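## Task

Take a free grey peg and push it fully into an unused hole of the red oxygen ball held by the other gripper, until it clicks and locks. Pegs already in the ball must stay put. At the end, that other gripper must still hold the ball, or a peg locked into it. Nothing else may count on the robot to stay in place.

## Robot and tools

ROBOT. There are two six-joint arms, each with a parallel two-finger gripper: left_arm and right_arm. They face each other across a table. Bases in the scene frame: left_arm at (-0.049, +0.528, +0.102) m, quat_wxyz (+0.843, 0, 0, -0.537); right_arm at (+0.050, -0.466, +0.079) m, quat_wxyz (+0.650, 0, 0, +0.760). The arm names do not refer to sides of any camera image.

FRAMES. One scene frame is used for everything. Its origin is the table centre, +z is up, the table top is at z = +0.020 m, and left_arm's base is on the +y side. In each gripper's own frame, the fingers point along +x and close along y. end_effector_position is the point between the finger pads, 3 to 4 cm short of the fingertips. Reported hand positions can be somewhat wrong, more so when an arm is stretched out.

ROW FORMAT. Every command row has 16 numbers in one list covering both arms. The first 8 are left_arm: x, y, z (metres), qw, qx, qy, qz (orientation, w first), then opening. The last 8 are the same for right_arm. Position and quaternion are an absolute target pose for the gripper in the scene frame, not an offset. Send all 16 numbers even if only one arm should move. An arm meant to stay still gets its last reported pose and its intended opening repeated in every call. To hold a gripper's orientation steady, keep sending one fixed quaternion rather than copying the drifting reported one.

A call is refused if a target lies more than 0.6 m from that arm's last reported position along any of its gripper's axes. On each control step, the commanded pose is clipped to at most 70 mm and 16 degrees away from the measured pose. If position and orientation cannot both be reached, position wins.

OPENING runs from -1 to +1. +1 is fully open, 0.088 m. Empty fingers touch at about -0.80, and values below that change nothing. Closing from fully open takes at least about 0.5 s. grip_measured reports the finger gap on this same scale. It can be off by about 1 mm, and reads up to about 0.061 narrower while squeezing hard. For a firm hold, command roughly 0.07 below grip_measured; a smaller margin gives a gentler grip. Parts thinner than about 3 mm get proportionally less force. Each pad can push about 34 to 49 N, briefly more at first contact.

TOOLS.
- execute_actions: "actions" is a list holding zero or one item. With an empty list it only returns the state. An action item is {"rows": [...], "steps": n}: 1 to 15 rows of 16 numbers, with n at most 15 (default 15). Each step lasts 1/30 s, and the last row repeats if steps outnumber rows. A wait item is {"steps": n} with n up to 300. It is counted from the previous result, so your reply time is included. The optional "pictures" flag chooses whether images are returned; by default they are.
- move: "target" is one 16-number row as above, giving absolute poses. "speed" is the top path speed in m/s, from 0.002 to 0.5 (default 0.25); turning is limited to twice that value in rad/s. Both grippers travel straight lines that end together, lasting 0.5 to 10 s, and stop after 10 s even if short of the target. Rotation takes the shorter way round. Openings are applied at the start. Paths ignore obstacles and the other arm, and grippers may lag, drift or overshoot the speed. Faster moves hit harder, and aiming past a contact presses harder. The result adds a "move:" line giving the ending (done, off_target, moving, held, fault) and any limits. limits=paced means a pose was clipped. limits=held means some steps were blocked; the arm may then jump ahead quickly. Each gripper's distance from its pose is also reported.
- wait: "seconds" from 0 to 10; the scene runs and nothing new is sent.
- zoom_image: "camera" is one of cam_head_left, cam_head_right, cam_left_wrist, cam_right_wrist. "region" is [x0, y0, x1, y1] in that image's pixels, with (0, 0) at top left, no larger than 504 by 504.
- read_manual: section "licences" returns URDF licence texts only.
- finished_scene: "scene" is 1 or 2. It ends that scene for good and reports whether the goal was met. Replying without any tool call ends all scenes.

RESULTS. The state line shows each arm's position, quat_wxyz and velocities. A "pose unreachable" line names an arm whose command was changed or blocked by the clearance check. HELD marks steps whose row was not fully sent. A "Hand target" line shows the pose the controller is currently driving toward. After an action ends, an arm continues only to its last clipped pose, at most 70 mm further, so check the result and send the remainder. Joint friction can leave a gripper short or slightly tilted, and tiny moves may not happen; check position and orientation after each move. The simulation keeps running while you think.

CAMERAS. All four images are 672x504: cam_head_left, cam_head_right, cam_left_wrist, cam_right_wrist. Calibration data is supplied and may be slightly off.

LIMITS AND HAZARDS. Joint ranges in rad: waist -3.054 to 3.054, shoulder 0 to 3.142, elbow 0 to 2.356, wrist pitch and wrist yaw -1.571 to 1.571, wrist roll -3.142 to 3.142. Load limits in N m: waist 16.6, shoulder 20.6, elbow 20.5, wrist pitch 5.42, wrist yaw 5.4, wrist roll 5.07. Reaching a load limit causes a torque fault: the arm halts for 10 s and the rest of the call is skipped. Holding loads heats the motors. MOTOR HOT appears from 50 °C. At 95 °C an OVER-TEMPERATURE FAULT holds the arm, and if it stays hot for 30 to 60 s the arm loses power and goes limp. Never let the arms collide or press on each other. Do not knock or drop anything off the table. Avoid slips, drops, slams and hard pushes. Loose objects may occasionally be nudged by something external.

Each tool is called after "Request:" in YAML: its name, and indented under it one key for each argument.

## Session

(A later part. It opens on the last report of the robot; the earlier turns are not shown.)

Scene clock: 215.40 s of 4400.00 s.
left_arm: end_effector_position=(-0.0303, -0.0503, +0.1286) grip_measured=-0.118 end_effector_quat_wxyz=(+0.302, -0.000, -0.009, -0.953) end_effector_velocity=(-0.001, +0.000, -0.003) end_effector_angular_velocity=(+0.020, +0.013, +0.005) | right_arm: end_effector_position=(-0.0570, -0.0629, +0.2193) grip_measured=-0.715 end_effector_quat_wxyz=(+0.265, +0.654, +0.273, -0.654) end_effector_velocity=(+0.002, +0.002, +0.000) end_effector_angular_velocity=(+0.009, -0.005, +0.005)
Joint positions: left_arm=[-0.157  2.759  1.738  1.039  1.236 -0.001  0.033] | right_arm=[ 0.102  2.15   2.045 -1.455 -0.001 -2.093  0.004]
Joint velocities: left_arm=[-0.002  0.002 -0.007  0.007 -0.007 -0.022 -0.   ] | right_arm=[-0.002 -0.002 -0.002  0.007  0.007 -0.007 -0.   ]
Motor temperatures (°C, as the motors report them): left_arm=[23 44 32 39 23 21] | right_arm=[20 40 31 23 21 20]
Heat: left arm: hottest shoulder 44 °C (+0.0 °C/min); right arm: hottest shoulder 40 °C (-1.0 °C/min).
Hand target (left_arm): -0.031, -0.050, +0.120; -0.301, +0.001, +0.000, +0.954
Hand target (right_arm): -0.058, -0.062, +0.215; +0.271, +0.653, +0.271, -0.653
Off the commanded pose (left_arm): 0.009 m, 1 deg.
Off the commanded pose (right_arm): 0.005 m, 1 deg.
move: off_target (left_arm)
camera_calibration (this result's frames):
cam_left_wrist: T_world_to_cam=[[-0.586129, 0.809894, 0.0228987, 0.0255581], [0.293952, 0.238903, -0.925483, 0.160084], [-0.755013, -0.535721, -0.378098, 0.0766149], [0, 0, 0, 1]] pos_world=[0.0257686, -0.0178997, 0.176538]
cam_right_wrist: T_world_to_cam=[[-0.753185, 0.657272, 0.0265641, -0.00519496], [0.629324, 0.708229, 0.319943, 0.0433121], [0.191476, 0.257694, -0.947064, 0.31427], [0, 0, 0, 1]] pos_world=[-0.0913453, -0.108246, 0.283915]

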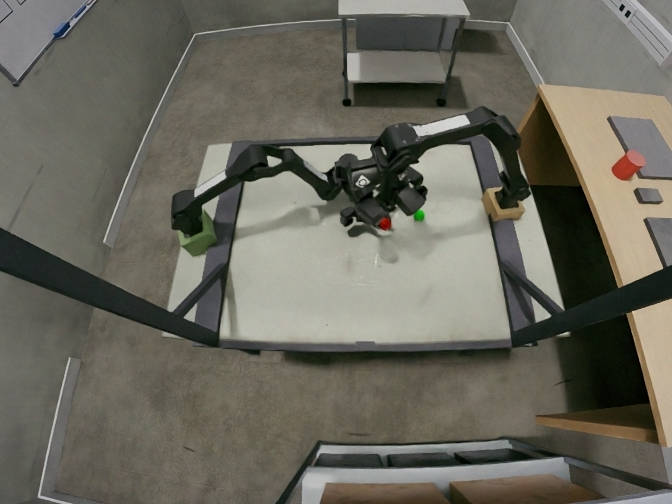

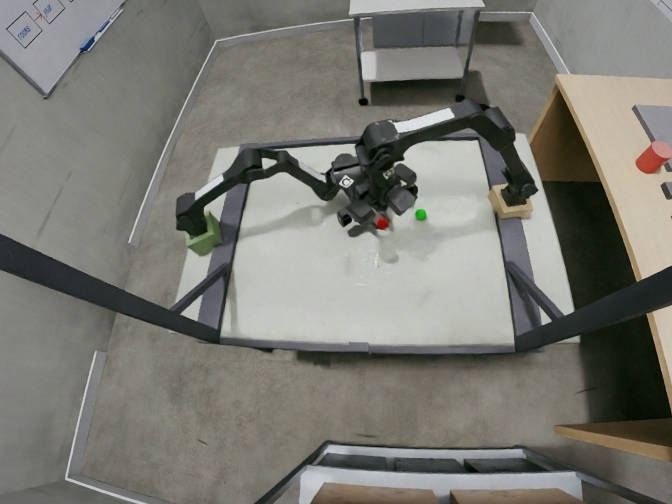

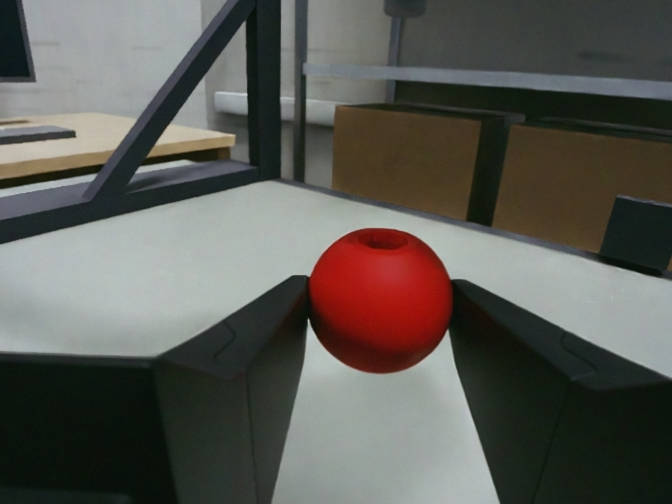

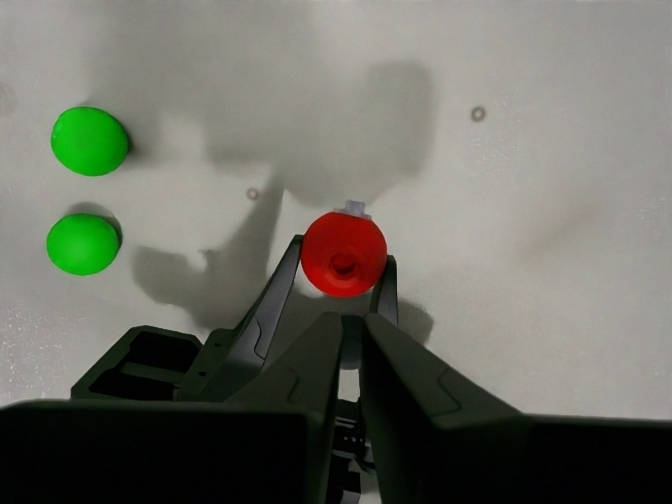

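Request:
execute_actions:
  actions:
    - {"rows": [ [-0.0296,-0.0489,0.1222,0.3007,-0.0001,-0.0053,-0.9537,-0.19,-0.0584,-0.0619,0.2137,-0.2706,-0.6533,-0.2706,0.6533,-0.78], [-0.0296,-0.0492,0.1245,0.3007,-0.0002,-0.0107,-0.9536,-0.19,-0.0585,-0.0621,0.2124,-0.2706,-0.6533,-0.2706,0.6533,-0.78], [-0.0297,-0.0494,0.1267,0.3006,-0.0004,-0.0160,-0.9535,-0.19,-0.0586,-0.0624,0.2111,-0.2706,-0.6533,-0.2706,0.6533,-0.78], [-0.0297,-0.0497,0.1290,0.3006,-0.0005,-0.0214,-0.9534,-0.19,-0.0587,-0.0626,0.2098,-0.2706,-0.6533,-0.2706,0.6533,-0.78], [-0.0298,-0.0499,0.1312,0.3005,-0.0006,-0.0267,-0.9533,-0.19,-0.0588,-0.0629,0.2085,-0.2706,-0.6533,-0.2706,0.6533,-0.78], [-0.0298,-0.0501,0.1334,0.3005,-0.0007,-0.0320,-0.9532,-0.19,-0.0588,-0.0632,0.2072,-0.2706,-0.6533,-0.2706,0.6533,-0.78], [-0.0299,-0.0504,0.1357,0.3004,-0.0008,-0.0374,-0.9530,-0.19,-0.0589,-0.0634,0.2059,-0.2706,-0.6533,-0.2706,0.6533,-0.78], [-0.0299,-0.0506,0.1379,0.3004,-0.0010,-0.0427,-0.9528,-0.19,-0.0590,-0.0637,0.2046,-0.2706,-0.6533,-0.2706,0.6533,-0.78], [-0.0300,-0.0509,0.1402,0.3003,-0.0011,-0.0481,-0.9526,-0.19,-0.0591,-0.0639,0.2033,-0.2706,-0.6533,-0.2706,0.6533,-0.78], [-0.0300,-0.0511,0.1424,0.3003,-0.0012,-0.0534,-0.9524,-0.19,-0.0592,-0.0642,0.2020,-0.2706,-0.6533,-0.2706,0.6533,-0.78] ], "steps": 15}
  pictures: false

Request:
execute_actions:
  actions:
    - {"steps": 8}

Request:
zoom_image:
  camera: "cam_right_wrist"
  region: [285, 215, 405, 335]

Request:
zoom_image:
  camera: "cam_left_wrist"
  region: [310, 90, 470, 270]

Scene clock: 275.73 s of 4400.00 s.
left_arm: end_effector_position=(-0.0307, -0.0495, +0.1365) grip_measured=-0.118 end_effector_quat_wxyz=(+0.301, -0.001, -0.043, -0.953) end_effector_velocity=(-0.001, -0.000, +0.005) end_effector_angular_velocity=(-0.017, +0.003, +0.004) | right_arm: end_effector_position=(-0.0589, -0.0627, +0.2047) grip_measured=-0.715 end_effector_quat_wxyz=(+0.268, +0.653, +0.273, -0.653) end_effector_velocity=(+0.001, -0.002, -0.005) end_effector_angular_velocity=(-0.010, -0.010, +0.010)
Joint positions: left_arm=[-0.157  2.759  1.738  1.109  1.239 -0.001  0.033] | right_arm=[ 0.106  2.15   1.987 -1.401 -0.001 -2.093  0.004]
Joint velocities: left_arm=[-0.002 -0.002 -0.002  0.037 -0.007 -0.022 -0.   ] | right_arm=[ 0.002  0.002 -0.017  0.007  0.007 -0.007 -0.   ]
Motor temperatures (°C, as the motors report them): left_arm=[23 53 33 35 23 21] | right_arm=[20 45 34 22 21 20]
Heat: left arm: hottest shoulder 53 °C (+9.1 °C/min); right arm: hottest shoulder 45 °C (+5.1 °C/min). Fold the left arm in close to its base before you think long.
Hand target (left_arm): -0.030, -0.051, +0.143; -0.300, +0.002, +0.053, +0.952
Hand target (right_arm): -0.059, -0.064, +0.202; +0.271, +0.653, +0.271, -0.653
Off the commanded pose (left_arm): 0.006 m, 1 deg.
Off the commanded pose (right_arm): 0.003 m, 0 deg.
MOTOR HOT: a motor of the left arm reached 50 °C. Now the hottest motor of the left arm, joint 2 (shoulder), reports 53 °C. The temperature limit of the motors' drives, at which the controller stops that arm, is 95 °C. To cool a motor, set the load down, stop pushing, or move to a pose that needs little force.
Steps of this call (steps 1 to 90: nothing new was sent; then 56.83 s passed at rest; steps 91 to 105: all 15 steps of this action). Readings (end_effector_position):
91: left_arm (-0.0304, -0.0501, +0.1283) | right_arm (-0.0570, -0.0629, +0.2193)
92: left_arm (-0.0304, -0.0500, +0.1283) | right_arm (-0.0570, -0.0629, +0.2193)
94: left_arm (-0.0305, -0.0499, +0.1293) | right_arm (-0.0576, -0.0614, +0.2188)
98: left_arm (-0.0306, -0.0497, +0.1326) | right_arm (-0.0585, -0.0613, +0.2132)
105: the state above

Scene clock: 276.00 s of 4400.00 s.
left_arm: end_effector_position=(-0.0307, -0.0494, +0.1369) grip_measured=-0.118 end_effector_quat_wxyz=(+0.301, -0.001, -0.045, -0.953) end_effector_velocity=(+0.000, -0.003, -0.002) end_effector_angular_velocity=(+0.027, +0.012, +0.019) | right_arm: end_effector_position=(-0.0590, -0.0624, +0.2045) grip_measured=-0.715 end_effector_quat_wxyz=(+0.268, +0.653, +0.273, -0.653) end_effector_velocity=(-0.002, +0.000, +0.002) end_effector_angular_velocity=(+0.010, +0.010, +0.024)
Joint positions: left_arm=[-0.157  2.759  1.738  1.113  1.239 -0.001  0.033] | right_arm=[ 0.106  2.15   1.986 -1.398 -0.001 -2.093  0.004]
Joint velocities: left_arm=[-0.002 -0.002 -0.002 -0.022 -0.022 -0.007 -0.   ] | right_arm=[ 0.002 -0.007 -0.002  0.007 -0.007 -0.022 -0.   ]
Motor temperatures (°C, as the motors report them): left_arm=[23 53 33 35 23 21] | right_arm=[20 45 34 22 21 20]
Heat: left arm: hottest shoulder 53 °C (+9.1 °C/min); right arm: hottest shoulder 45 °C (+5.1 °C/min). Fold the left arm in close to its base before you think long.
Hand target (left_arm): -0.030, -0.051, +0.143; -0.300, +0.002, +0.054, +0.952
Hand target (right_arm): -0.059, -0.064, +0.202; +0.271, +0.653, +0.271, -0.653
Off the commanded pose (left_arm): 0.006 m, 1 deg.
Off the commanded pose (right_arm): 0.003 m, 0 deg.
MOTOR HOT: still on. Now the hottest motor of the left arm, joint 2 (shoulder), reports 53 °C; a drive's own limit is 95 °C.
Steps of this call (steps 1 to 8: nothing new was sent). Readings (end_effector_position):
1: left_arm (-0.0307, -0.0495, +0.1366) | right_arm (-0.0589, -0.0626, +0.2046)
2: left_arm (-0.0307, -0.0495, +0.1367) | right_arm (-0.0590, -0.0625, +0.2046)
4: left_arm (-0.0307, -0.0495, +0.1368) | right_arm (-0.0590, -0.0624, +0.2046)
8: the state above
camera_calibration (this result's frames):
cam_left_wrist: T_world_to_cam=[[-0.583731, 0.81064, -0.0460546, 0.0340461], [0.313451, 0.172662, -0.933775, 0.166201], [-0.749004, -0.55951, -0.354884, 0.0757629], [0, 0, 0, 1]] pos_world=[0.0245245, -0.0139057, 0.18365]
cam_right_wrist: T_world_to_cam=[[-0.755954, 0.654171, 0.0243521, -0.0064984], [0.626125, 0.711686, 0.318544, 0.0492436], [0.191052, 0.256053, -0.947595, 0.300446], [0, 0, 0, 1]] pos_world=[-0.0931457, -0.107725, 0.269173]

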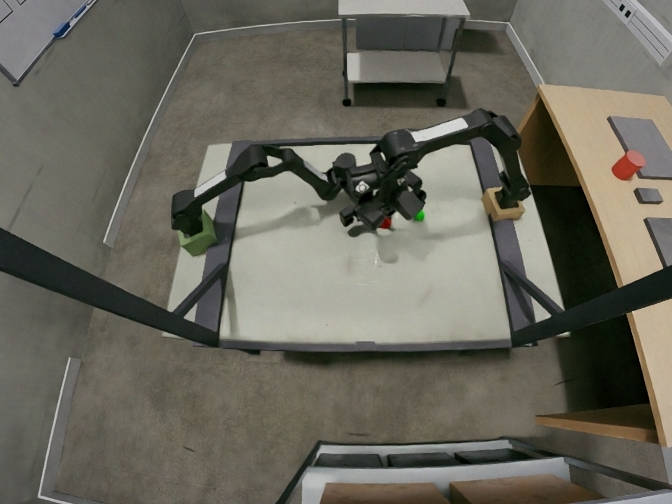

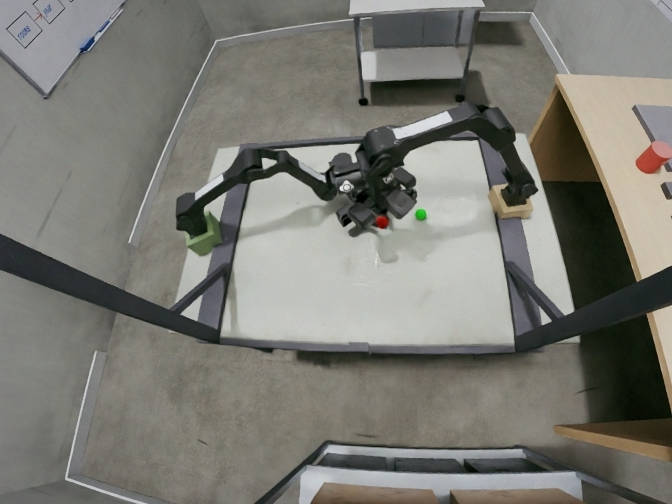

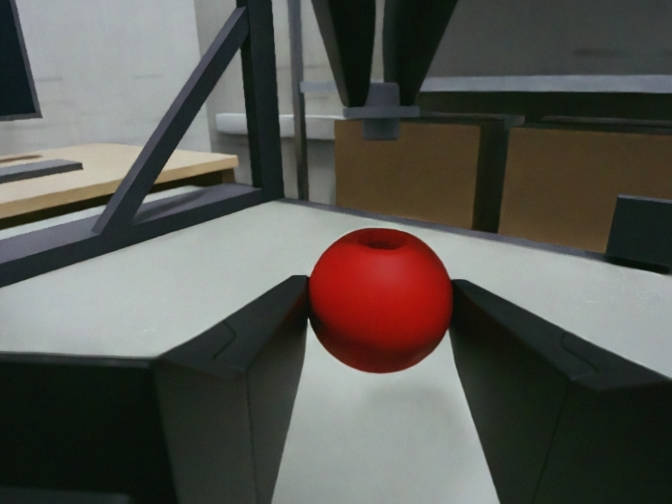

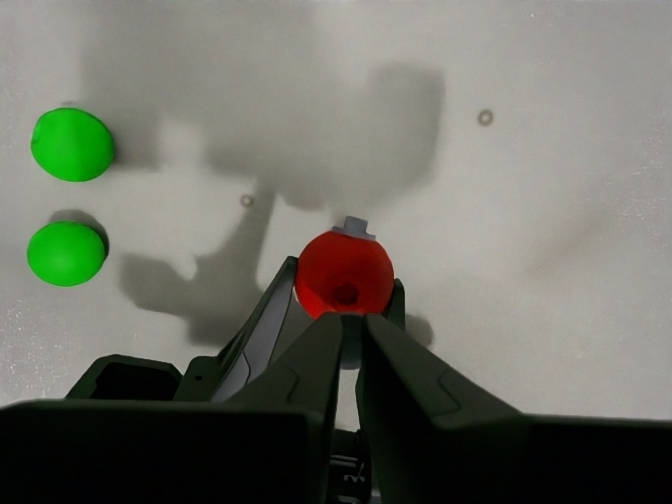

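Region (285, 215, 405, 335) of cam_right_wrist's 672x504 image, scaled by 4.200, with more detail than that image has.

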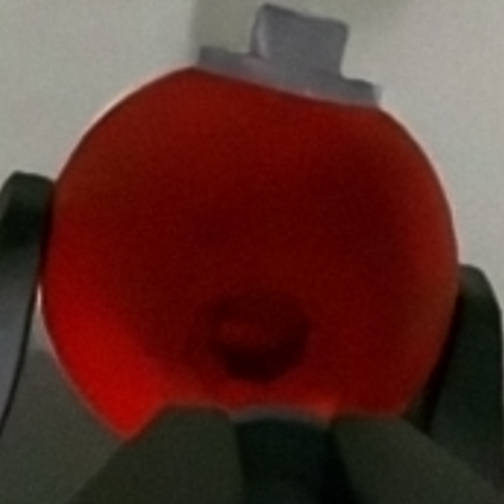

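Region (310, 90, 470, 270) of cam_left_wrist's 672x504 image, scaled by 2.800, with more detail than that image has.

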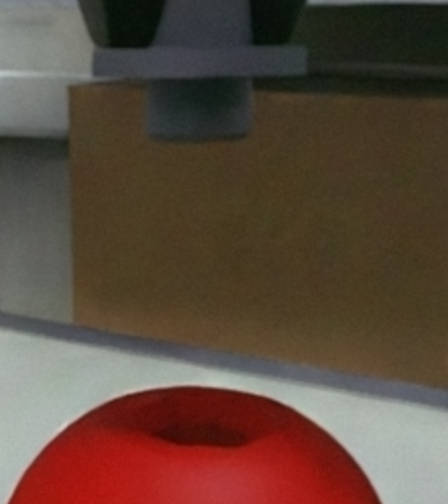

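Request:
execute_actions:
  actions:
    - {"rows": [ [-0.0300,-0.0511,0.1424,0.3003,-0.0012,-0.0534,-0.9524,-0.19,-0.0592,-0.0641,0.2002,-0.2706,-0.6533,-0.2706,0.6533,-0.78], [-0.0300,-0.0511,0.1424,0.3003,-0.0012,-0.0534,-0.9524,-0.19,-0.0593,-0.0640,0.1979,-0.2706,-0.6533,-0.2706,0.6533,-0.78], [-0.0300,-0.0511,0.1424,0.3003,-0.0012,-0.0534,-0.9524,-0.19,-0.0593,-0.0639,0.1955,-0.2706,-0.6533,-0.2706,0.6533,-0.78], [-0.0300,-0.0511,0.1424,0.3003,-0.0012,-0.0534,-0.9524,-0.19,-0.0593,-0.0638,0.1931,-0.2706,-0.6533,-0.2706,0.6533,-0.78], [-0.0300,-0.0511,0.1424,0.3003,-0.0012,-0.0534,-0.9524,-0.19,-0.0593,-0.0637,0.1907,-0.2706,-0.6533,-0.2706,0.6533,-0.78], [-0.0300,-0.0511,0.1424,0.3003,-0.0012,-0.0534,-0.9524,-0.19,-0.0594,-0.0636,0.1884,-0.2706,-0.6533,-0.2706,0.6533,-0.78], [-0.0300,-0.0511,0.1424,0.3003,-0.0012,-0.0534,-0.9524,-0.19,-0.0594,-0.0636,0.1863,-0.2706,-0.6533,-0.2706,0.6533,-0.78], [-0.0300,-0.0511,0.1424,0.3003,-0.0012,-0.0534,-0.9524,-0.19,-0.0594,-0.0635,0.1845,-0.2706,-0.6533,-0.2706,0.6533,-0.78], [-0.0300,-0.0511,0.1424,0.3003,-0.0012,-0.0534,-0.9524,-0.19,-0.0594,-0.0635,0.1830,-0.2706,-0.6533,-0.2706,0.6533,-0.78], [-0.0300,-0.0511,0.1424,0.3003,-0.0012,-0.0534,-0.9524,-0.19,-0.0594,-0.0635,0.1818,-0.2706,-0.6533,-0.2706,0.6533,-0.78], [-0.0300,-0.0511,0.1424,0.3003,-0.0012,-0.0534,-0.9524,-0.19,-0.0594,-0.0635,0.1808,-0.2706,-0.6533,-0.2706,0.6533,-0.78], [-0.0300,-0.0511,0.1424,0.3003,-0.0012,-0.0534,-0.9524,-0.19,-0.0594,-0.0635,0.1799,-0.2706,-0.6533,-0.2706,0.6533,-0.78], [-0.0300,-0.0511,0.1424,0.3003,-0.0012,-0.0534,-0.9524,-0.19,-0.0594,-0.0635,0.1791,-0.2706,-0.6533,-0.2706,0.6533,-0.78], [-0.0300,-0.0511,0.1424,0.3003,-0.0012,-0.0534,-0.9524,-0.19,-0.0594,-0.0635,0.1783,-0.2706,-0.6533,-0.2706,0.6533,-0.78], [-0.0300,-0.0511,0.1424,0.3003,-0.0012,-0.0534,-0.9524,-0.19,-0.0594,-0.0635,0.1775,-0.2706,-0.6533,-0.2706,0.6533,-0.78] ], "steps": 15}
  pictures: false

Request:
execute_actions:
  actions:
    - {"steps": 12}

Request:
zoom_image:
  camera: "cam_left_wrist"
  region: [325, 175, 445, 275]

Scene clock: 303.50 s of 4400.00 s.
left_arm: end_effector_position=(-0.0307, -0.0494, +0.1369) grip_measured=-0.118 end_effector_quat_wxyz=(+0.301, -0.001, -0.045, -0.953) end_effector_velocity=(+0.000, -0.003, +0.000) end_effector_angular_velocity=(+0.012, +0.008, +0.019) | right_arm: end_effector_position=(-0.0592, -0.0617, +0.1826) grip_measured=-0.715 end_effector_quat_wxyz=(+0.268, +0.653, +0.273, -0.653) end_effector_velocity=(-0.003, +0.003, -0.025) end_effector_angular_velocity=(+0.019, +0.013, -0.005)
Joint positions: left_arm=[-0.157  2.759  1.738  1.113  1.239 -0.001  0.033] | right_arm=[ 0.106  2.15   1.899 -1.312 -0.001 -2.093  0.004]
Joint velocities: left_arm=[-0.002 -0.002 -0.002 -0.007 -0.022 -0.007 -0.   ] | right_arm=[ 0.002 -0.002 -0.105  0.125 -0.007  0.007 -0.   ]
Motor temperatures (°C, as the motors report them): left_arm=[23 61 33 36 23 21] | right_arm=[20 50 33 22 21 20]
Heat: left arm: hottest shoulder 61 °C (+11.2 °C/min); right arm: hottest shoulder 50 °C (+7.1 °C/min). Fold the left arm in close to its base before you think long. Fold the right arm in close to its base before you think long.
Hand target (left_arm): -0.030, -0.051, +0.142; -0.300, +0.001, +0.053, +0.952
Hand target (right_arm): -0.059, -0.064, +0.178; +0.271, +0.653, +0.270, -0.653
Off the commanded pose (left_arm): 0.006 m, 1 deg.
Off the commanded pose (right_arm): 0.005 m, 0 deg.
MOTOR HOT: a motor of the right arm reached 50 °C. Now the hottest motor of the right arm, joint 2 (shoulder), reports 50 °C. The temperature limit of the motors' drives, at which the controller stops that arm, is 95 °C. To cool a motor, set the load down, stop pushing, or move to a pose that needs little force.
MOTOR HOT: still on. Now the hottest motor of the left arm, joint 2 (shoulder), reports 61 °C; a drive's own limit is 95 °C.
Steps of this call (steps 1 to 90: nothing new was sent; then 24.00 s passed at rest; steps 91 to 105: all 15 steps of this action). Readings (end_effector_position):
91: left_arm (-0.0307, -0.0494, +0.1369) | right_arm (-0.0590, -0.0624, +0.2041)
92: left_arm (-0.0307, -0.0494, +0.1369) | right_arm (-0.0591, -0.0621, +0.2034)
94: left_arm (-0.0307, -0.0494, +0.1369) | right_arm (-0.0592, -0.0616, +0.2006)
98: left_arm (-0.0307, -0.0494, +0.1369) | right_arm (-0.0591, -0.0619, +0.1921)
105: the state above

Scene clock: 303.90 s of 4400.00 s.
left_arm: end_effector_position=(-0.0307, -0.0494, +0.1369) grip_measured=-0.118 end_effector_quat_wxyz=(+0.301, -0.001, -0.045, -0.953) end_effector_velocity=(-0.001, -0.001, -0.000) end_effector_angular_velocity=(+0.013, +0.007, +0.005) | right_arm: end_effector_position=(-0.0592, -0.0616, +0.1805) grip_measured=-0.715 end_effector_quat_wxyz=(+0.267, +0.653, +0.274, -0.653) end_effector_velocity=(+0.000, -0.002, +0.002) end_effector_angular_velocity=(-0.004, +0.006, +0.005)
Joint positions: left_arm=[-0.157  2.759  1.738  1.113  1.239 -0.001  0.033] | right_arm=[ 0.106  2.15   1.891 -1.303 -0.001 -2.093  0.004]
Joint velocities: left_arm=[-0.002 -0.002 -0.002 -0.007 -0.007 -0.007 -0.   ] | right_arm=[-0.002 -0.007 -0.002 -0.007 -0.007 -0.007 -0.   ]
Motor temperatures (°C, as the motors report them): left_arm=[23 61 33 36 23 21] | right_arm=[20 50 33 22 21 20]
Heat: left arm: hottest shoulder 61 °C (+11.1 °C/min); right arm: hottest shoulder 50 °C (+7.1 °C/min). Fold the left arm in close to its base before you think long. Fold the right arm in close to its base before you think long.
Hand target (left_arm): -0.030, -0.051, +0.142; -0.300, +0.001, +0.053, +0.952
Hand target (right_arm): -0.059, -0.064, +0.178; +0.271, +0.653, +0.270, -0.653
Off the commanded pose (left_arm): 0.006 m, 1 deg.
Off the commanded pose (right_arm): 0.004 m, 1 deg.
MOTOR HOT: still on. Now the hottest motor of the left arm, joint 2 (shoulder), reports 61 °C; a drive's own limit is 95 °C.
MOTOR HOT: still on. Now the hottest motor of the right arm, joint 2 (shoulder), reports 50 °C; a drive's own limit is 95 °C.
Steps of this call (steps 1 to 12: nothing new was sent). Readings (end_effector_position):
1: left_arm (-0.0307, -0.0494, +0.1369) | right_arm (-0.0592, -0.0617, +0.1819)
2: left_arm (-0.0307, -0.0494, +0.1369) | right_arm (-0.0592, -0.0617, +0.1814)
4: left_arm (-0.0307, -0.0494, +0.1369) | right_arm (-0.0591, -0.0618, +0.1807)
8: left_arm (-0.0307, -0.0494, +0.1369) | right_arm (-0.0592, -0.0615, +0.1806)
12: the state above
camera_calibration (this result's frames):
cam_left_wrist: T_world_to_cam=[[-0.583731, 0.81064, -0.0460546, 0.0340461], [0.313451, 0.172662, -0.933775, 0.166201], [-0.749004, -0.55951, -0.354884, 0.0757629], [0, 0, 0, 1]] pos_world=[0.0245245, -0.0139057, 0.18365]
cam_right_wrist: T_world_to_cam=[[-0.75595, 0.654153, 0.0249841, -0.00672826], [0.626188, 0.711451, 0.318944, 0.0563449], [0.190863, 0.256751, -0.947444, 0.277599], [0, 0, 0, 1]] pos_world=[-0.0933522, -0.106959, 0.245206]

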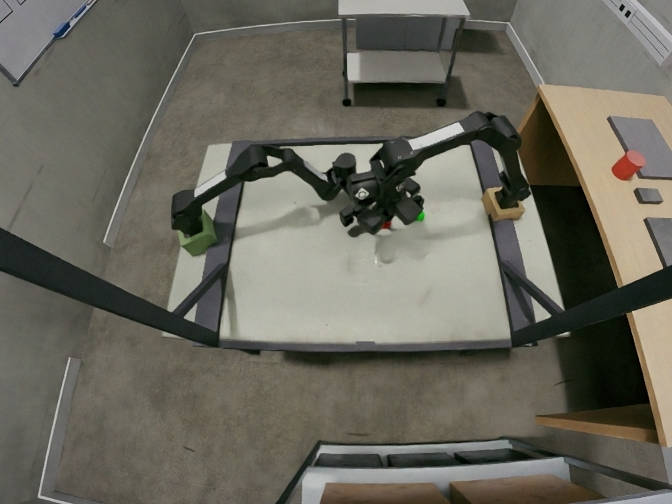

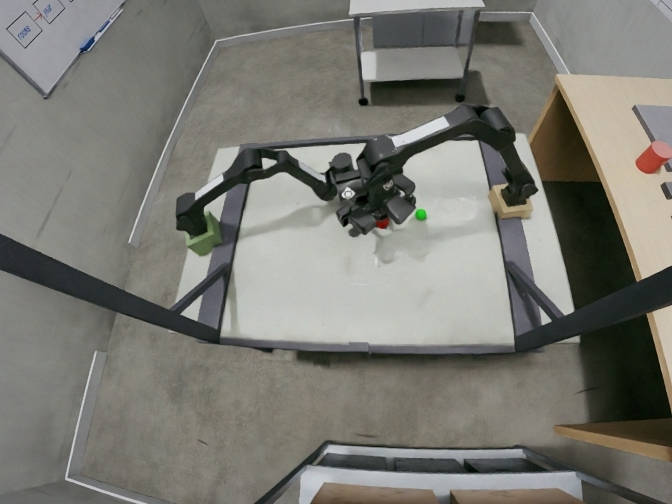

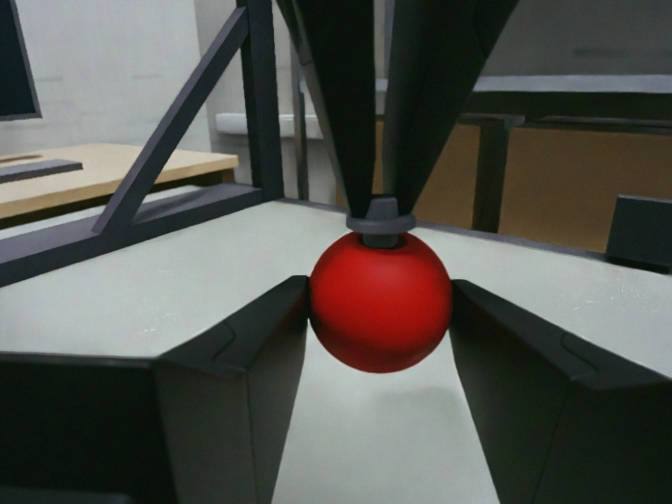

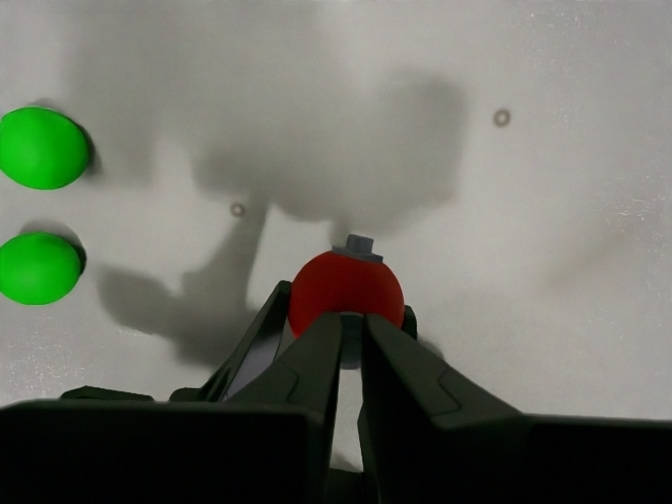

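Region (325, 175, 445, 275) of cam_left_wrist's 672x504 image, scaled by 4.200, with more detail than that image has.

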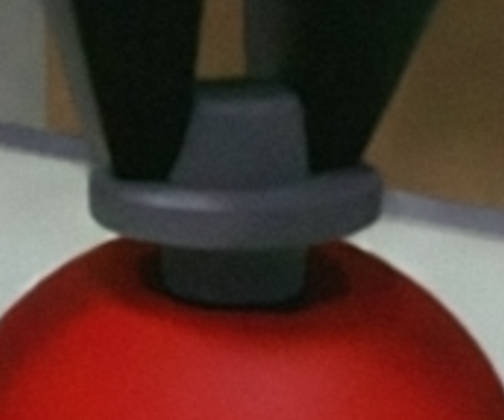

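Request:
execute_actions:
  actions:
    - {"rows": [ [-0.0299,-0.0516,0.1443,0.3002,-0.0013,-0.0560,-0.9522,-0.19,-0.0593,-0.0640,0.1757,-0.2719,-0.6530,-0.2693,0.6536,-0.78], [-0.0298,-0.0520,0.1461,0.3002,-0.0013,-0.0585,-0.9521,-0.19,-0.0591,-0.0645,0.1738,-0.2732,-0.6526,-0.2680,0.6540,-0.78], [-0.0296,-0.0525,0.1480,0.3001,-0.0014,-0.0611,-0.9519,-0.19,-0.0590,-0.0649,0.1720,-0.2744,-0.6523,-0.2668,0.6543,-0.78], [-0.0295,-0.0529,0.1498,0.3001,-0.0014,-0.0636,-0.9518,-0.19,-0.0589,-0.0654,0.1701,-0.2757,-0.6519,-0.2655,0.6547,-0.78], [-0.0294,-0.0534,0.1517,0.3000,-0.0015,-0.0662,-0.9516,-0.19,-0.0588,-0.0659,0.1683,-0.2770,-0.6516,-0.2642,0.6550,-0.78], [-0.0293,-0.0538,0.1535,0.3000,-0.0016,-0.0688,-0.9514,-0.19,-0.0586,-0.0664,0.1665,-0.2783,-0.6513,-0.2629,0.6553,-0.78], [-0.0292,-0.0543,0.1554,0.2999,-0.0016,-0.0713,-0.9513,-0.19,-0.0585,-0.0669,0.1646,-0.2796,-0.6509,-0.2616,0.6557,-0.78], [-0.0290,-0.0547,0.1572,0.2999,-0.0017,-0.0739,-0.9511,-0.19,-0.0584,-0.0673,0.1628,-0.2808,-0.6506,-0.2604,0.6560,-0.78], [-0.0289,-0.0552,0.1591,0.2998,-0.0017,-0.0764,-0.9509,-0.19,-0.0582,-0.0678,0.1609,-0.2821,-0.6502,-0.2591,0.6564,-0.78], [-0.0288,-0.0556,0.1609,0.2998,-0.0018,-0.0790,-0.9507,-0.19,-0.0581,-0.0683,0.1591,-0.2834,-0.6499,-0.2578,0.6567,-0.78] ], "steps": 14}
  pictures: false

Request:
execute_actions:
  actions:
    - {"rows": [ [-0.0287,-0.0560,0.1628,0.2997,-0.0019,-0.0815,-0.9505,-0.19,-0.0580,-0.0688,0.1571,-0.2848,-0.6495,-0.2564,0.6571,-0.78], [-0.0286,-0.0565,0.1646,0.2997,-0.0019,-0.0841,-0.9503,-0.19,-0.0578,-0.0693,0.1551,-0.2862,-0.6492,-0.2550,0.6574,-0.78], [-0.0284,-0.0569,0.1665,0.2996,-0.0020,-0.0866,-0.9501,-0.19,-0.0577,-0.0699,0.1531,-0.2876,-0.6488,-0.2537,0.6578,-0.78], [-0.0283,-0.0574,0.1683,0.2995,-0.0020,-0.0892,-0.9499,-0.19,-0.0575,-0.0704,0.1511,-0.2890,-0.6484,-0.2523,0.6582,-0.78], [-0.0282,-0.0578,0.1702,0.2995,-0.0021,-0.0917,-0.9496,-0.19,-0.0574,-0.0709,0.1492,-0.2904,-0.6481,-0.2509,0.6586,-0.78], [-0.0281,-0.0582,0.1720,0.2994,-0.0022,-0.0942,-0.9494,-0.19,-0.0573,-0.0714,0.1472,-0.2917,-0.6477,-0.2495,0.6589,-0.78], [-0.0280,-0.0587,0.1739,0.2993,-0.0022,-0.0968,-0.9492,-0.19,-0.0571,-0.0719,0.1452,-0.2931,-0.6473,-0.2481,0.6593,-0.78], [-0.0278,-0.0591,0.1757,0.2992,-0.0023,-0.0993,-0.9490,-0.19,-0.0570,-0.0725,0.1432,-0.2945,-0.6469,-0.2468,0.6597,-0.78], [-0.0277,-0.0596,0.1776,0.2992,-0.0023,-0.1019,-0.9487,-0.19,-0.0568,-0.0730,0.1412,-0.2959,-0.6466,-0.2454,0.6600,-0.78], [-0.0276,-0.0600,0.1794,0.2991,-0.0024,-0.1044,-0.9485,-0.19,-0.0567,-0.0735,0.1392,-0.2973,-0.6462,-0.2440,0.6604,-0.78] ], "steps": 15}

Request:
zoom_image:
  camera: "cam_left_wrist"
  region: [325, 175, 445, 275]

Scene clock: 324.23 s of 4400.00 s.
left_arm: end_effector_position=(-0.0301, -0.0505, +0.1384) grip_measured=-0.118 end_effector_quat_wxyz=(+0.302, -0.001, -0.048, -0.952) end_effector_velocity=(-0.002, +0.001, +0.001) end_effector_angular_velocity=(-0.001, +0.002, -0.010) | right_arm: end_effector_position=(-0.0592, -0.0624, +0.1727) grip_measured=-0.715 end_effector_quat_wxyz=(+0.268, +0.653, +0.273, -0.653) end_effector_velocity=(-0.000, +0.001, -0.003) end_effector_angular_velocity=(+0.005, +0.009, +0.005)
Joint positions: left_arm=[-0.156  2.759  1.742  1.113  1.237 -0.001  0.033] | right_arm=[ 0.107  2.15   1.86  -1.274 -0.001 -2.093  0.004]
Joint velocities: left_arm=[-0.002 -0.002 -0.002  0.007  0.007 -0.007 -0.   ] | right_arm=[-0.002 -0.002 -0.017  0.022 -0.007 -0.007 -0.   ]
Motor temperatures (°C, as the motors report them): left_arm=[23 65 33 36 23 21] | right_arm=[20 52 32 22 21 20]
Heat: left arm: hottest shoulder 65 °C (+13.0 °C/min); right arm: hottest shoulder 52 °C (+7.0 °C/min). Fold the left arm in close to its base before you think long. Fold the right arm in close to its base before you think long.
Hand target (left_arm): -0.029, -0.055, +0.161; -0.300, +0.002, +0.079, +0.951
Hand target (right_arm): -0.058, -0.069, +0.159; +0.283, +0.650, +0.258, -0.657
Off the commanded pose (left_arm): 0.023 m, 4 deg.
Off the commanded pose (right_arm): 0.015 m, 3 deg.
MOTOR HOT: still on. Now the hottest motor of the left arm, joint 2 (shoulder), reports 65 °C; a drive's own limit is 95 °C.
MOTOR HOT: still on. Now the hottest motor of the right arm, joint 2 (shoulder), reports 52 °C; a drive's own limit is 95 °C.
Steps of this call (steps 1 to 90: nothing new was sent; then 16.87 s passed at rest; steps 91 to 104: all 14 steps of this action). Readings (end_effector_position):
91: left_arm (-0.0307, -0.0495, +0.1370) | right_arm (-0.0592, -0.0615, +0.1803)
92: left_arm (-0.0307, -0.0495, +0.1370) | right_arm (-0.0592, -0.0616, +0.1798)
94: left_arm (-0.0305, -0.0499, +0.1376) | right_arm (-0.0592, -0.0617, +0.1785)
98: left_arm (-0.0302, -0.0503, +0.1383) | right_arm (-0.0592, -0.0621, +0.1755)
104: the state above

Scene clock: 324.73 s of 4400.00 s.
left_arm: end_effector_position=(-0.0297, -0.0512, +0.1394) grip_measured=-0.118 end_effector_quat_wxyz=(+0.303, -0.002, -0.049, -0.952) end_effector_velocity=(-0.001, -0.000, +0.003) end_effector_angular_velocity=(-0.015, -0.001, +0.005) | right_arm: end_effector_position=(-0.0590, -0.0632, +0.1654) grip_measured=-0.715 end_effector_quat_wxyz=(+0.268, +0.652, +0.272, -0.655) end_effector_velocity=(+0.003, -0.002, -0.002) end_effector_angular_velocity=(-0.010, -0.010, +0.005)
Joint positions: left_arm=[-0.156  2.759  1.746  1.113  1.235 -0.001  0.033] | right_arm=[ 0.106  2.15   1.831 -1.246 -0.005 -2.093  0.004]
Joint velocities: left_arm=[-0.002 -0.002 -0.002  0.022 -0.007 -0.007 -0.   ] | right_arm=[-0.002  0.002 -0.002 -0.007  0.007 -0.007 -0.001]
Motor temperatures (°C, as the motors report them): left_arm=[23 65 33 36 23 21] | right_arm=[20 52 32 22 21 20]
Heat: left arm: hottest shoulder 65 °C (+13.1 °C/min); right arm: hottest shoulder 52 °C (+7.1 °C/min). Fold the left arm in close to its base before you think long. Fold the right arm in close to its base before you think long.
Hand target (left_arm): -0.028, -0.058, +0.179; -0.299, +0.003, +0.104, +0.948
Hand target (right_arm): -0.057, -0.074, +0.140; +0.297, +0.645, +0.244, -0.660
Off the commanded pose (left_arm): 0.041 m, 6 deg.
Off the commanded pose (right_arm): 0.028 m, 5 deg.
MOTOR HOT: still on. Now the hottest motor of the left arm, joint 2 (shoulder), reports 65 °C; a drive's own limit is 95 °C.
MOTOR HOT: still on. Now the hottest motor of the right arm, joint 2 (shoulder), reports 52 °C; a drive's own limit is 95 °C.
Steps of this call (steps 1 to 15: all 15 steps of this action). Readings (end_effector_position):
1: left_arm (-0.0301, -0.0505, +0.1385) | right_arm (-0.0592, -0.0624, +0.1725)
2: left_arm (-0.0300, -0.0505, +0.1386) | right_arm (-0.0592, -0.0625, +0.1721)
4: left_arm (-0.0300, -0.0506, +0.1388) | right_arm (-0.0591, -0.0626, +0.1709)
8: left_arm (-0.0298, -0.0509, +0.1390) | right_arm (-0.0592, -0.0629, +0.1681)
15: the state above
camera_calibration (this result's frames):
cam_left_wrist: T_world_to_cam=[[-0.587323, 0.807562, -0.0538028, 0.0369713], [0.314485, 0.166455, -0.934554, 0.168343], [-0.745755, -0.565805, -0.351729, 0.0756919], [0, 0, 0, 1]] pos_world=[0.0252203, -0.0150513, 0.185938]
cam_right_wrist: T_world_to_cam=[[-0.755409, 0.654823, 0.0237449, -0.00487831], [0.62745, 0.712437, 0.31423, 0.0630563], [0.188848, 0.252271, -0.94905, 0.263527], [0, 0, 0, 1]] pos_world=[-0.0930164, -0.108209, 0.230402]

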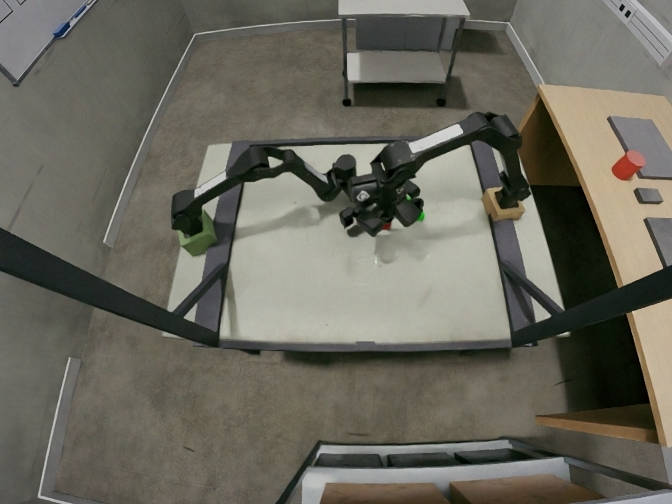

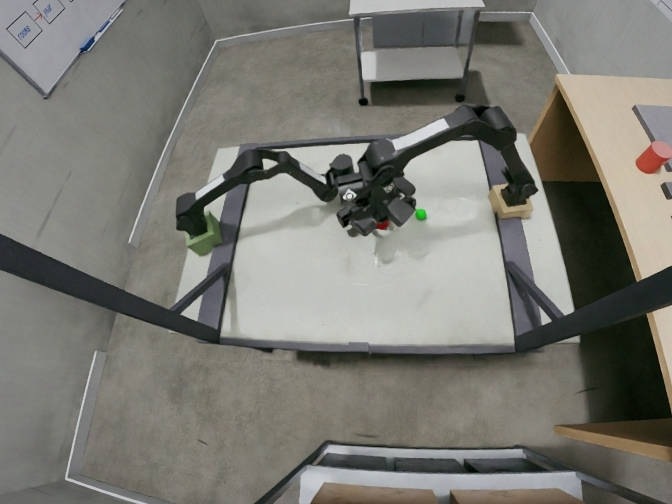

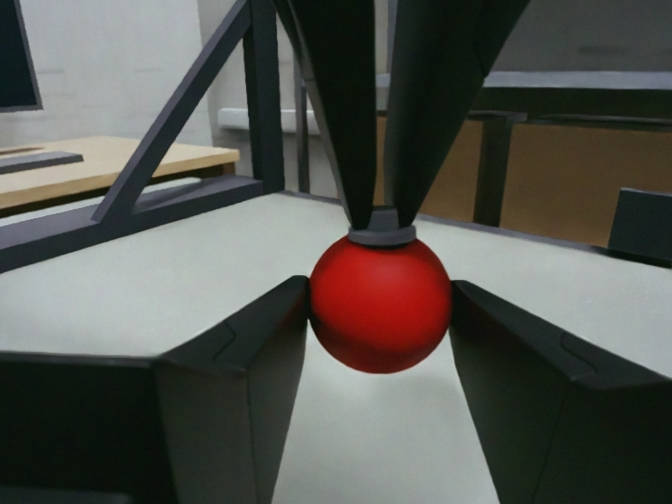

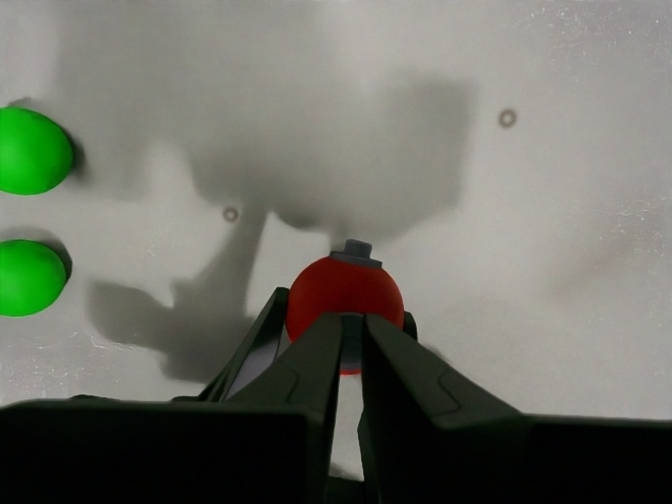

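Region (325, 175, 445, 275) of cam_left_wrist's 672x504 image, scaled by 4.200, with more detail than that image has.

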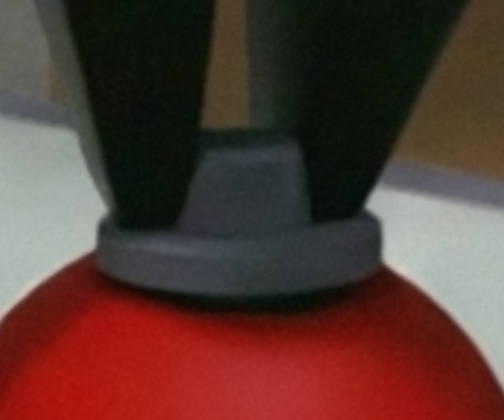

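A small gap remains under the flange, so I'm applying the final press increment.

Request:
execute_actions:
  actions:
    - {"rows": [ [-0.0276,-0.0600,0.1794,0.2991,-0.0024,-0.1044,-0.9485,-0.19,-0.0566,-0.0738,0.1380,-0.2981,-0.6460,-0.2432,0.6606,-0.78], [-0.0276,-0.0600,0.1794,0.2991,-0.0024,-0.1044,-0.9485,-0.19,-0.0565,-0.0741,0.1368,-0.2989,-0.6458,-0.2424,0.6608,-0.78], [-0.0276,-0.0600,0.1794,0.2991,-0.0024,-0.1044,-0.9485,-0.19,-0.0565,-0.0744,0.1356,-0.2997,-0.6456,-0.2416,0.6610,-0.78], [-0.0276,-0.0600,0.1794,0.2991,-0.0024,-0.1044,-0.9485,-0.19,-0.0564,-0.0747,0.1344,-0.3005,-0.6453,-0.2408,0.6613,-0.78], [-0.0276,-0.0600,0.1794,0.2991,-0.0024,-0.1044,-0.9485,-0.19,-0.0563,-0.0750,0.1332,-0.3013,-0.6451,-0.2400,0.6615,-0.78], [-0.0276,-0.0600,0.1794,0.2991,-0.0024,-0.1044,-0.9485,-0.19,-0.0562,-0.0753,0.1320,-0.3021,-0.6449,-0.2392,0.6617,-0.78], [-0.0276,-0.0600,0.1794,0.2991,-0.0024,-0.1044,-0.9485,-0.19,-0.0561,-0.0756,0.1308,-0.3029,-0.6447,-0.2384,0.6619,-0.78], [-0.0276,-0.0600,0.1794,0.2991,-0.0024,-0.1044,-0.9485,-0.19,-0.0561,-0.0759,0.1296,-0.3037,-0.6445,-0.2376,0.6621,-0.78], [-0.0276,-0.0600,0.1794,0.2991,-0.0024,-0.1044,-0.9485,-0.19,-0.0560,-0.0762,0.1284,-0.3045,-0.6443,-0.2368,0.6623,-0.78], [-0.0276,-0.0600,0.1794,0.2991,-0.0024,-0.1044,-0.9485,-0.19,-0.0559,-0.0765,0.1272,-0.3053,-0.6440,-0.2360,0.6626,-0.78] ], "steps": 15}

Request:
zoom_image:
  camera: "cam_left_wrist"
  region: [325, 175, 445, 275]

Scene clock: 333.43 s of 4400.00 s.
left_arm: end_effector_position=(-0.0295, -0.0515, +0.1392) grip_measured=-0.118 end_effector_quat_wxyz=(+0.304, -0.002, -0.049, -0.951) end_effector_velocity=(-0.003, -0.002, +0.001) end_effector_angular_velocity=(+0.008, +0.006, -0.000) | right_arm: end_effector_position=(-0.0588, -0.0636, +0.1612) grip_measured=-0.715 end_effector_quat_wxyz=(+0.268, +0.651, +0.272, -0.656) end_effector_velocity=(-0.002, -0.003, +0.000) end_effector_angular_velocity=(-0.013, +0.019, +0.020)
Joint positions: left_arm=[-0.156  2.759  1.746  1.112  1.233 -0.001  0.033] | right_arm=[ 0.105  2.15   1.814 -1.23  -0.008 -2.094  0.004]
Joint velocities: left_arm=[-0.007 -0.002  0.002 -0.007 -0.007 -0.007 -0.   ] | right_arm=[-0.002 -0.002 -0.002 -0.007 -0.022 -0.022 -0.   ]
Motor temperatures (°C, as the motors report them): left_arm=[23 71 35 39 23 21] | right_arm=[20 49 31 22 21 20]
Heat: left arm: hottest shoulder 71 °C (+18.3 °C/min); right arm: hottest shoulder 49 °C (+4.1 °C/min). Fold the left arm in close to its base before you think long. Fold the right arm in close to its base before you think long.
Hand target (left_arm): -0.028, -0.058, +0.179; -0.299, +0.002, +0.104, +0.948
Hand target (right_arm): -0.056, -0.078, +0.129; +0.305, +0.643, +0.236, -0.662
Off the commanded pose (left_arm): 0.041 m, 6 deg.
Off the commanded pose (right_arm): 0.037 m, 6 deg.
MOTOR HOT: still on. Now the hottest motor of the left arm, joint 2 (shoulder), reports 71 °C; a drive's own limit is 95 °C.
MOTOR HOT: still on. Now the hottest motor of the right arm, joint 2 (shoulder), reports 49 °C; a drive's own limit is 95 °C.
Steps of this call (steps 1 to 90: nothing new was sent; then 5.20 s passed at rest; steps 91 to 105: all 15 steps of this action). Readings (end_effector_position):
91: left_arm (-0.0297, -0.0512, +0.1394) | right_arm (-0.0590, -0.0631, +0.1652)
92: left_arm (-0.0297, -0.0512, +0.1394) | right_arm (-0.0590, -0.0631, +0.1650)
94: left_arm (-0.0297, -0.0512, +0.1394) | right_arm (-0.0590, -0.0632, +0.1644)
98: left_arm (-0.0296, -0.0514, +0.1395) | right_arm (-0.0590, -0.0634, +0.1627)
105: the state above
camera_calibration (this result's frames):
cam_left_wrist: T_world_to_cam=[[-0.589195, 0.806297, -0.0522937, 0.0369919], [0.313506, 0.168482, -0.93452, 0.168263], [-0.74469, -0.567009, -0.352047, 0.0756385], [0, 0, 0, 1]] pos_world=[0.0253714, -0.0152879, 0.185807]
cam_right_wrist: T_world_to_cam=[[-0.755607, 0.654551, 0.0249285, -0.00458111], [0.627944, 0.713013, 0.311928, 0.0649958], [0.186399, 0.251349, -0.949779, 0.25951], [0, 0, 0, 1]] pos_world=[-0.0926476, -0.108572, 0.226318]

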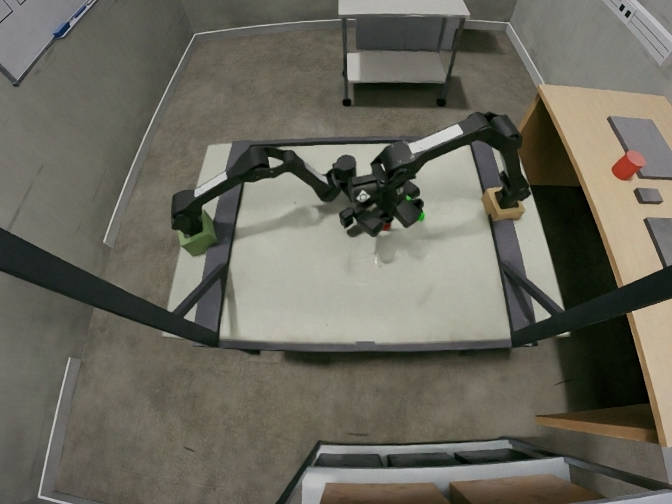

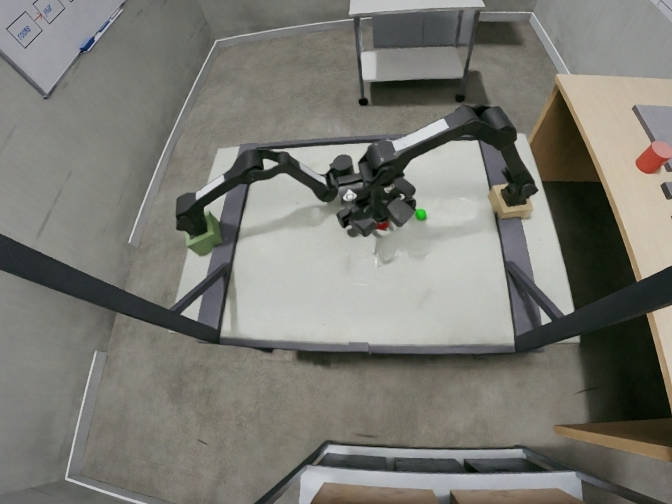

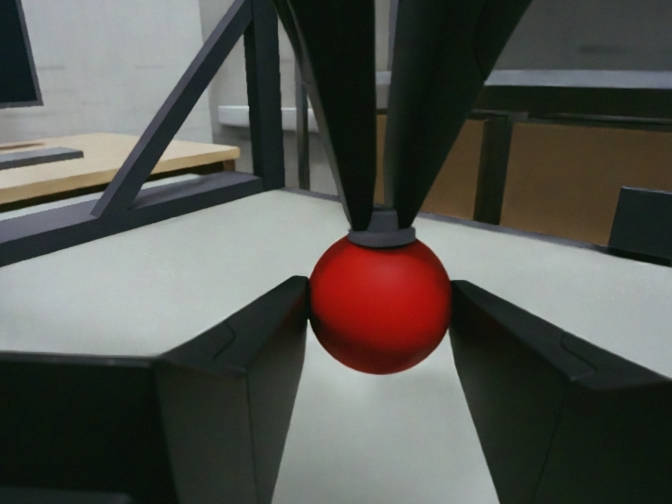

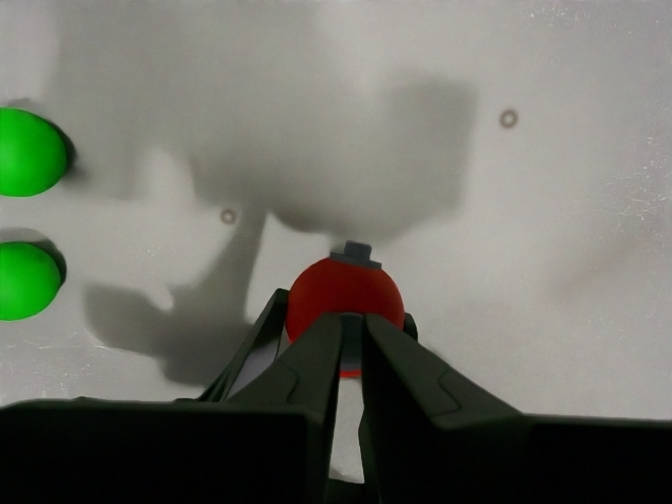

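Region (325, 175, 445, 275) of cam_left_wrist's 672x504 image, scaled by 4.200, with more detail than that image has.

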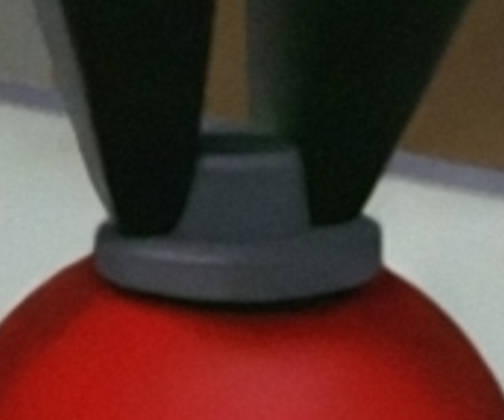

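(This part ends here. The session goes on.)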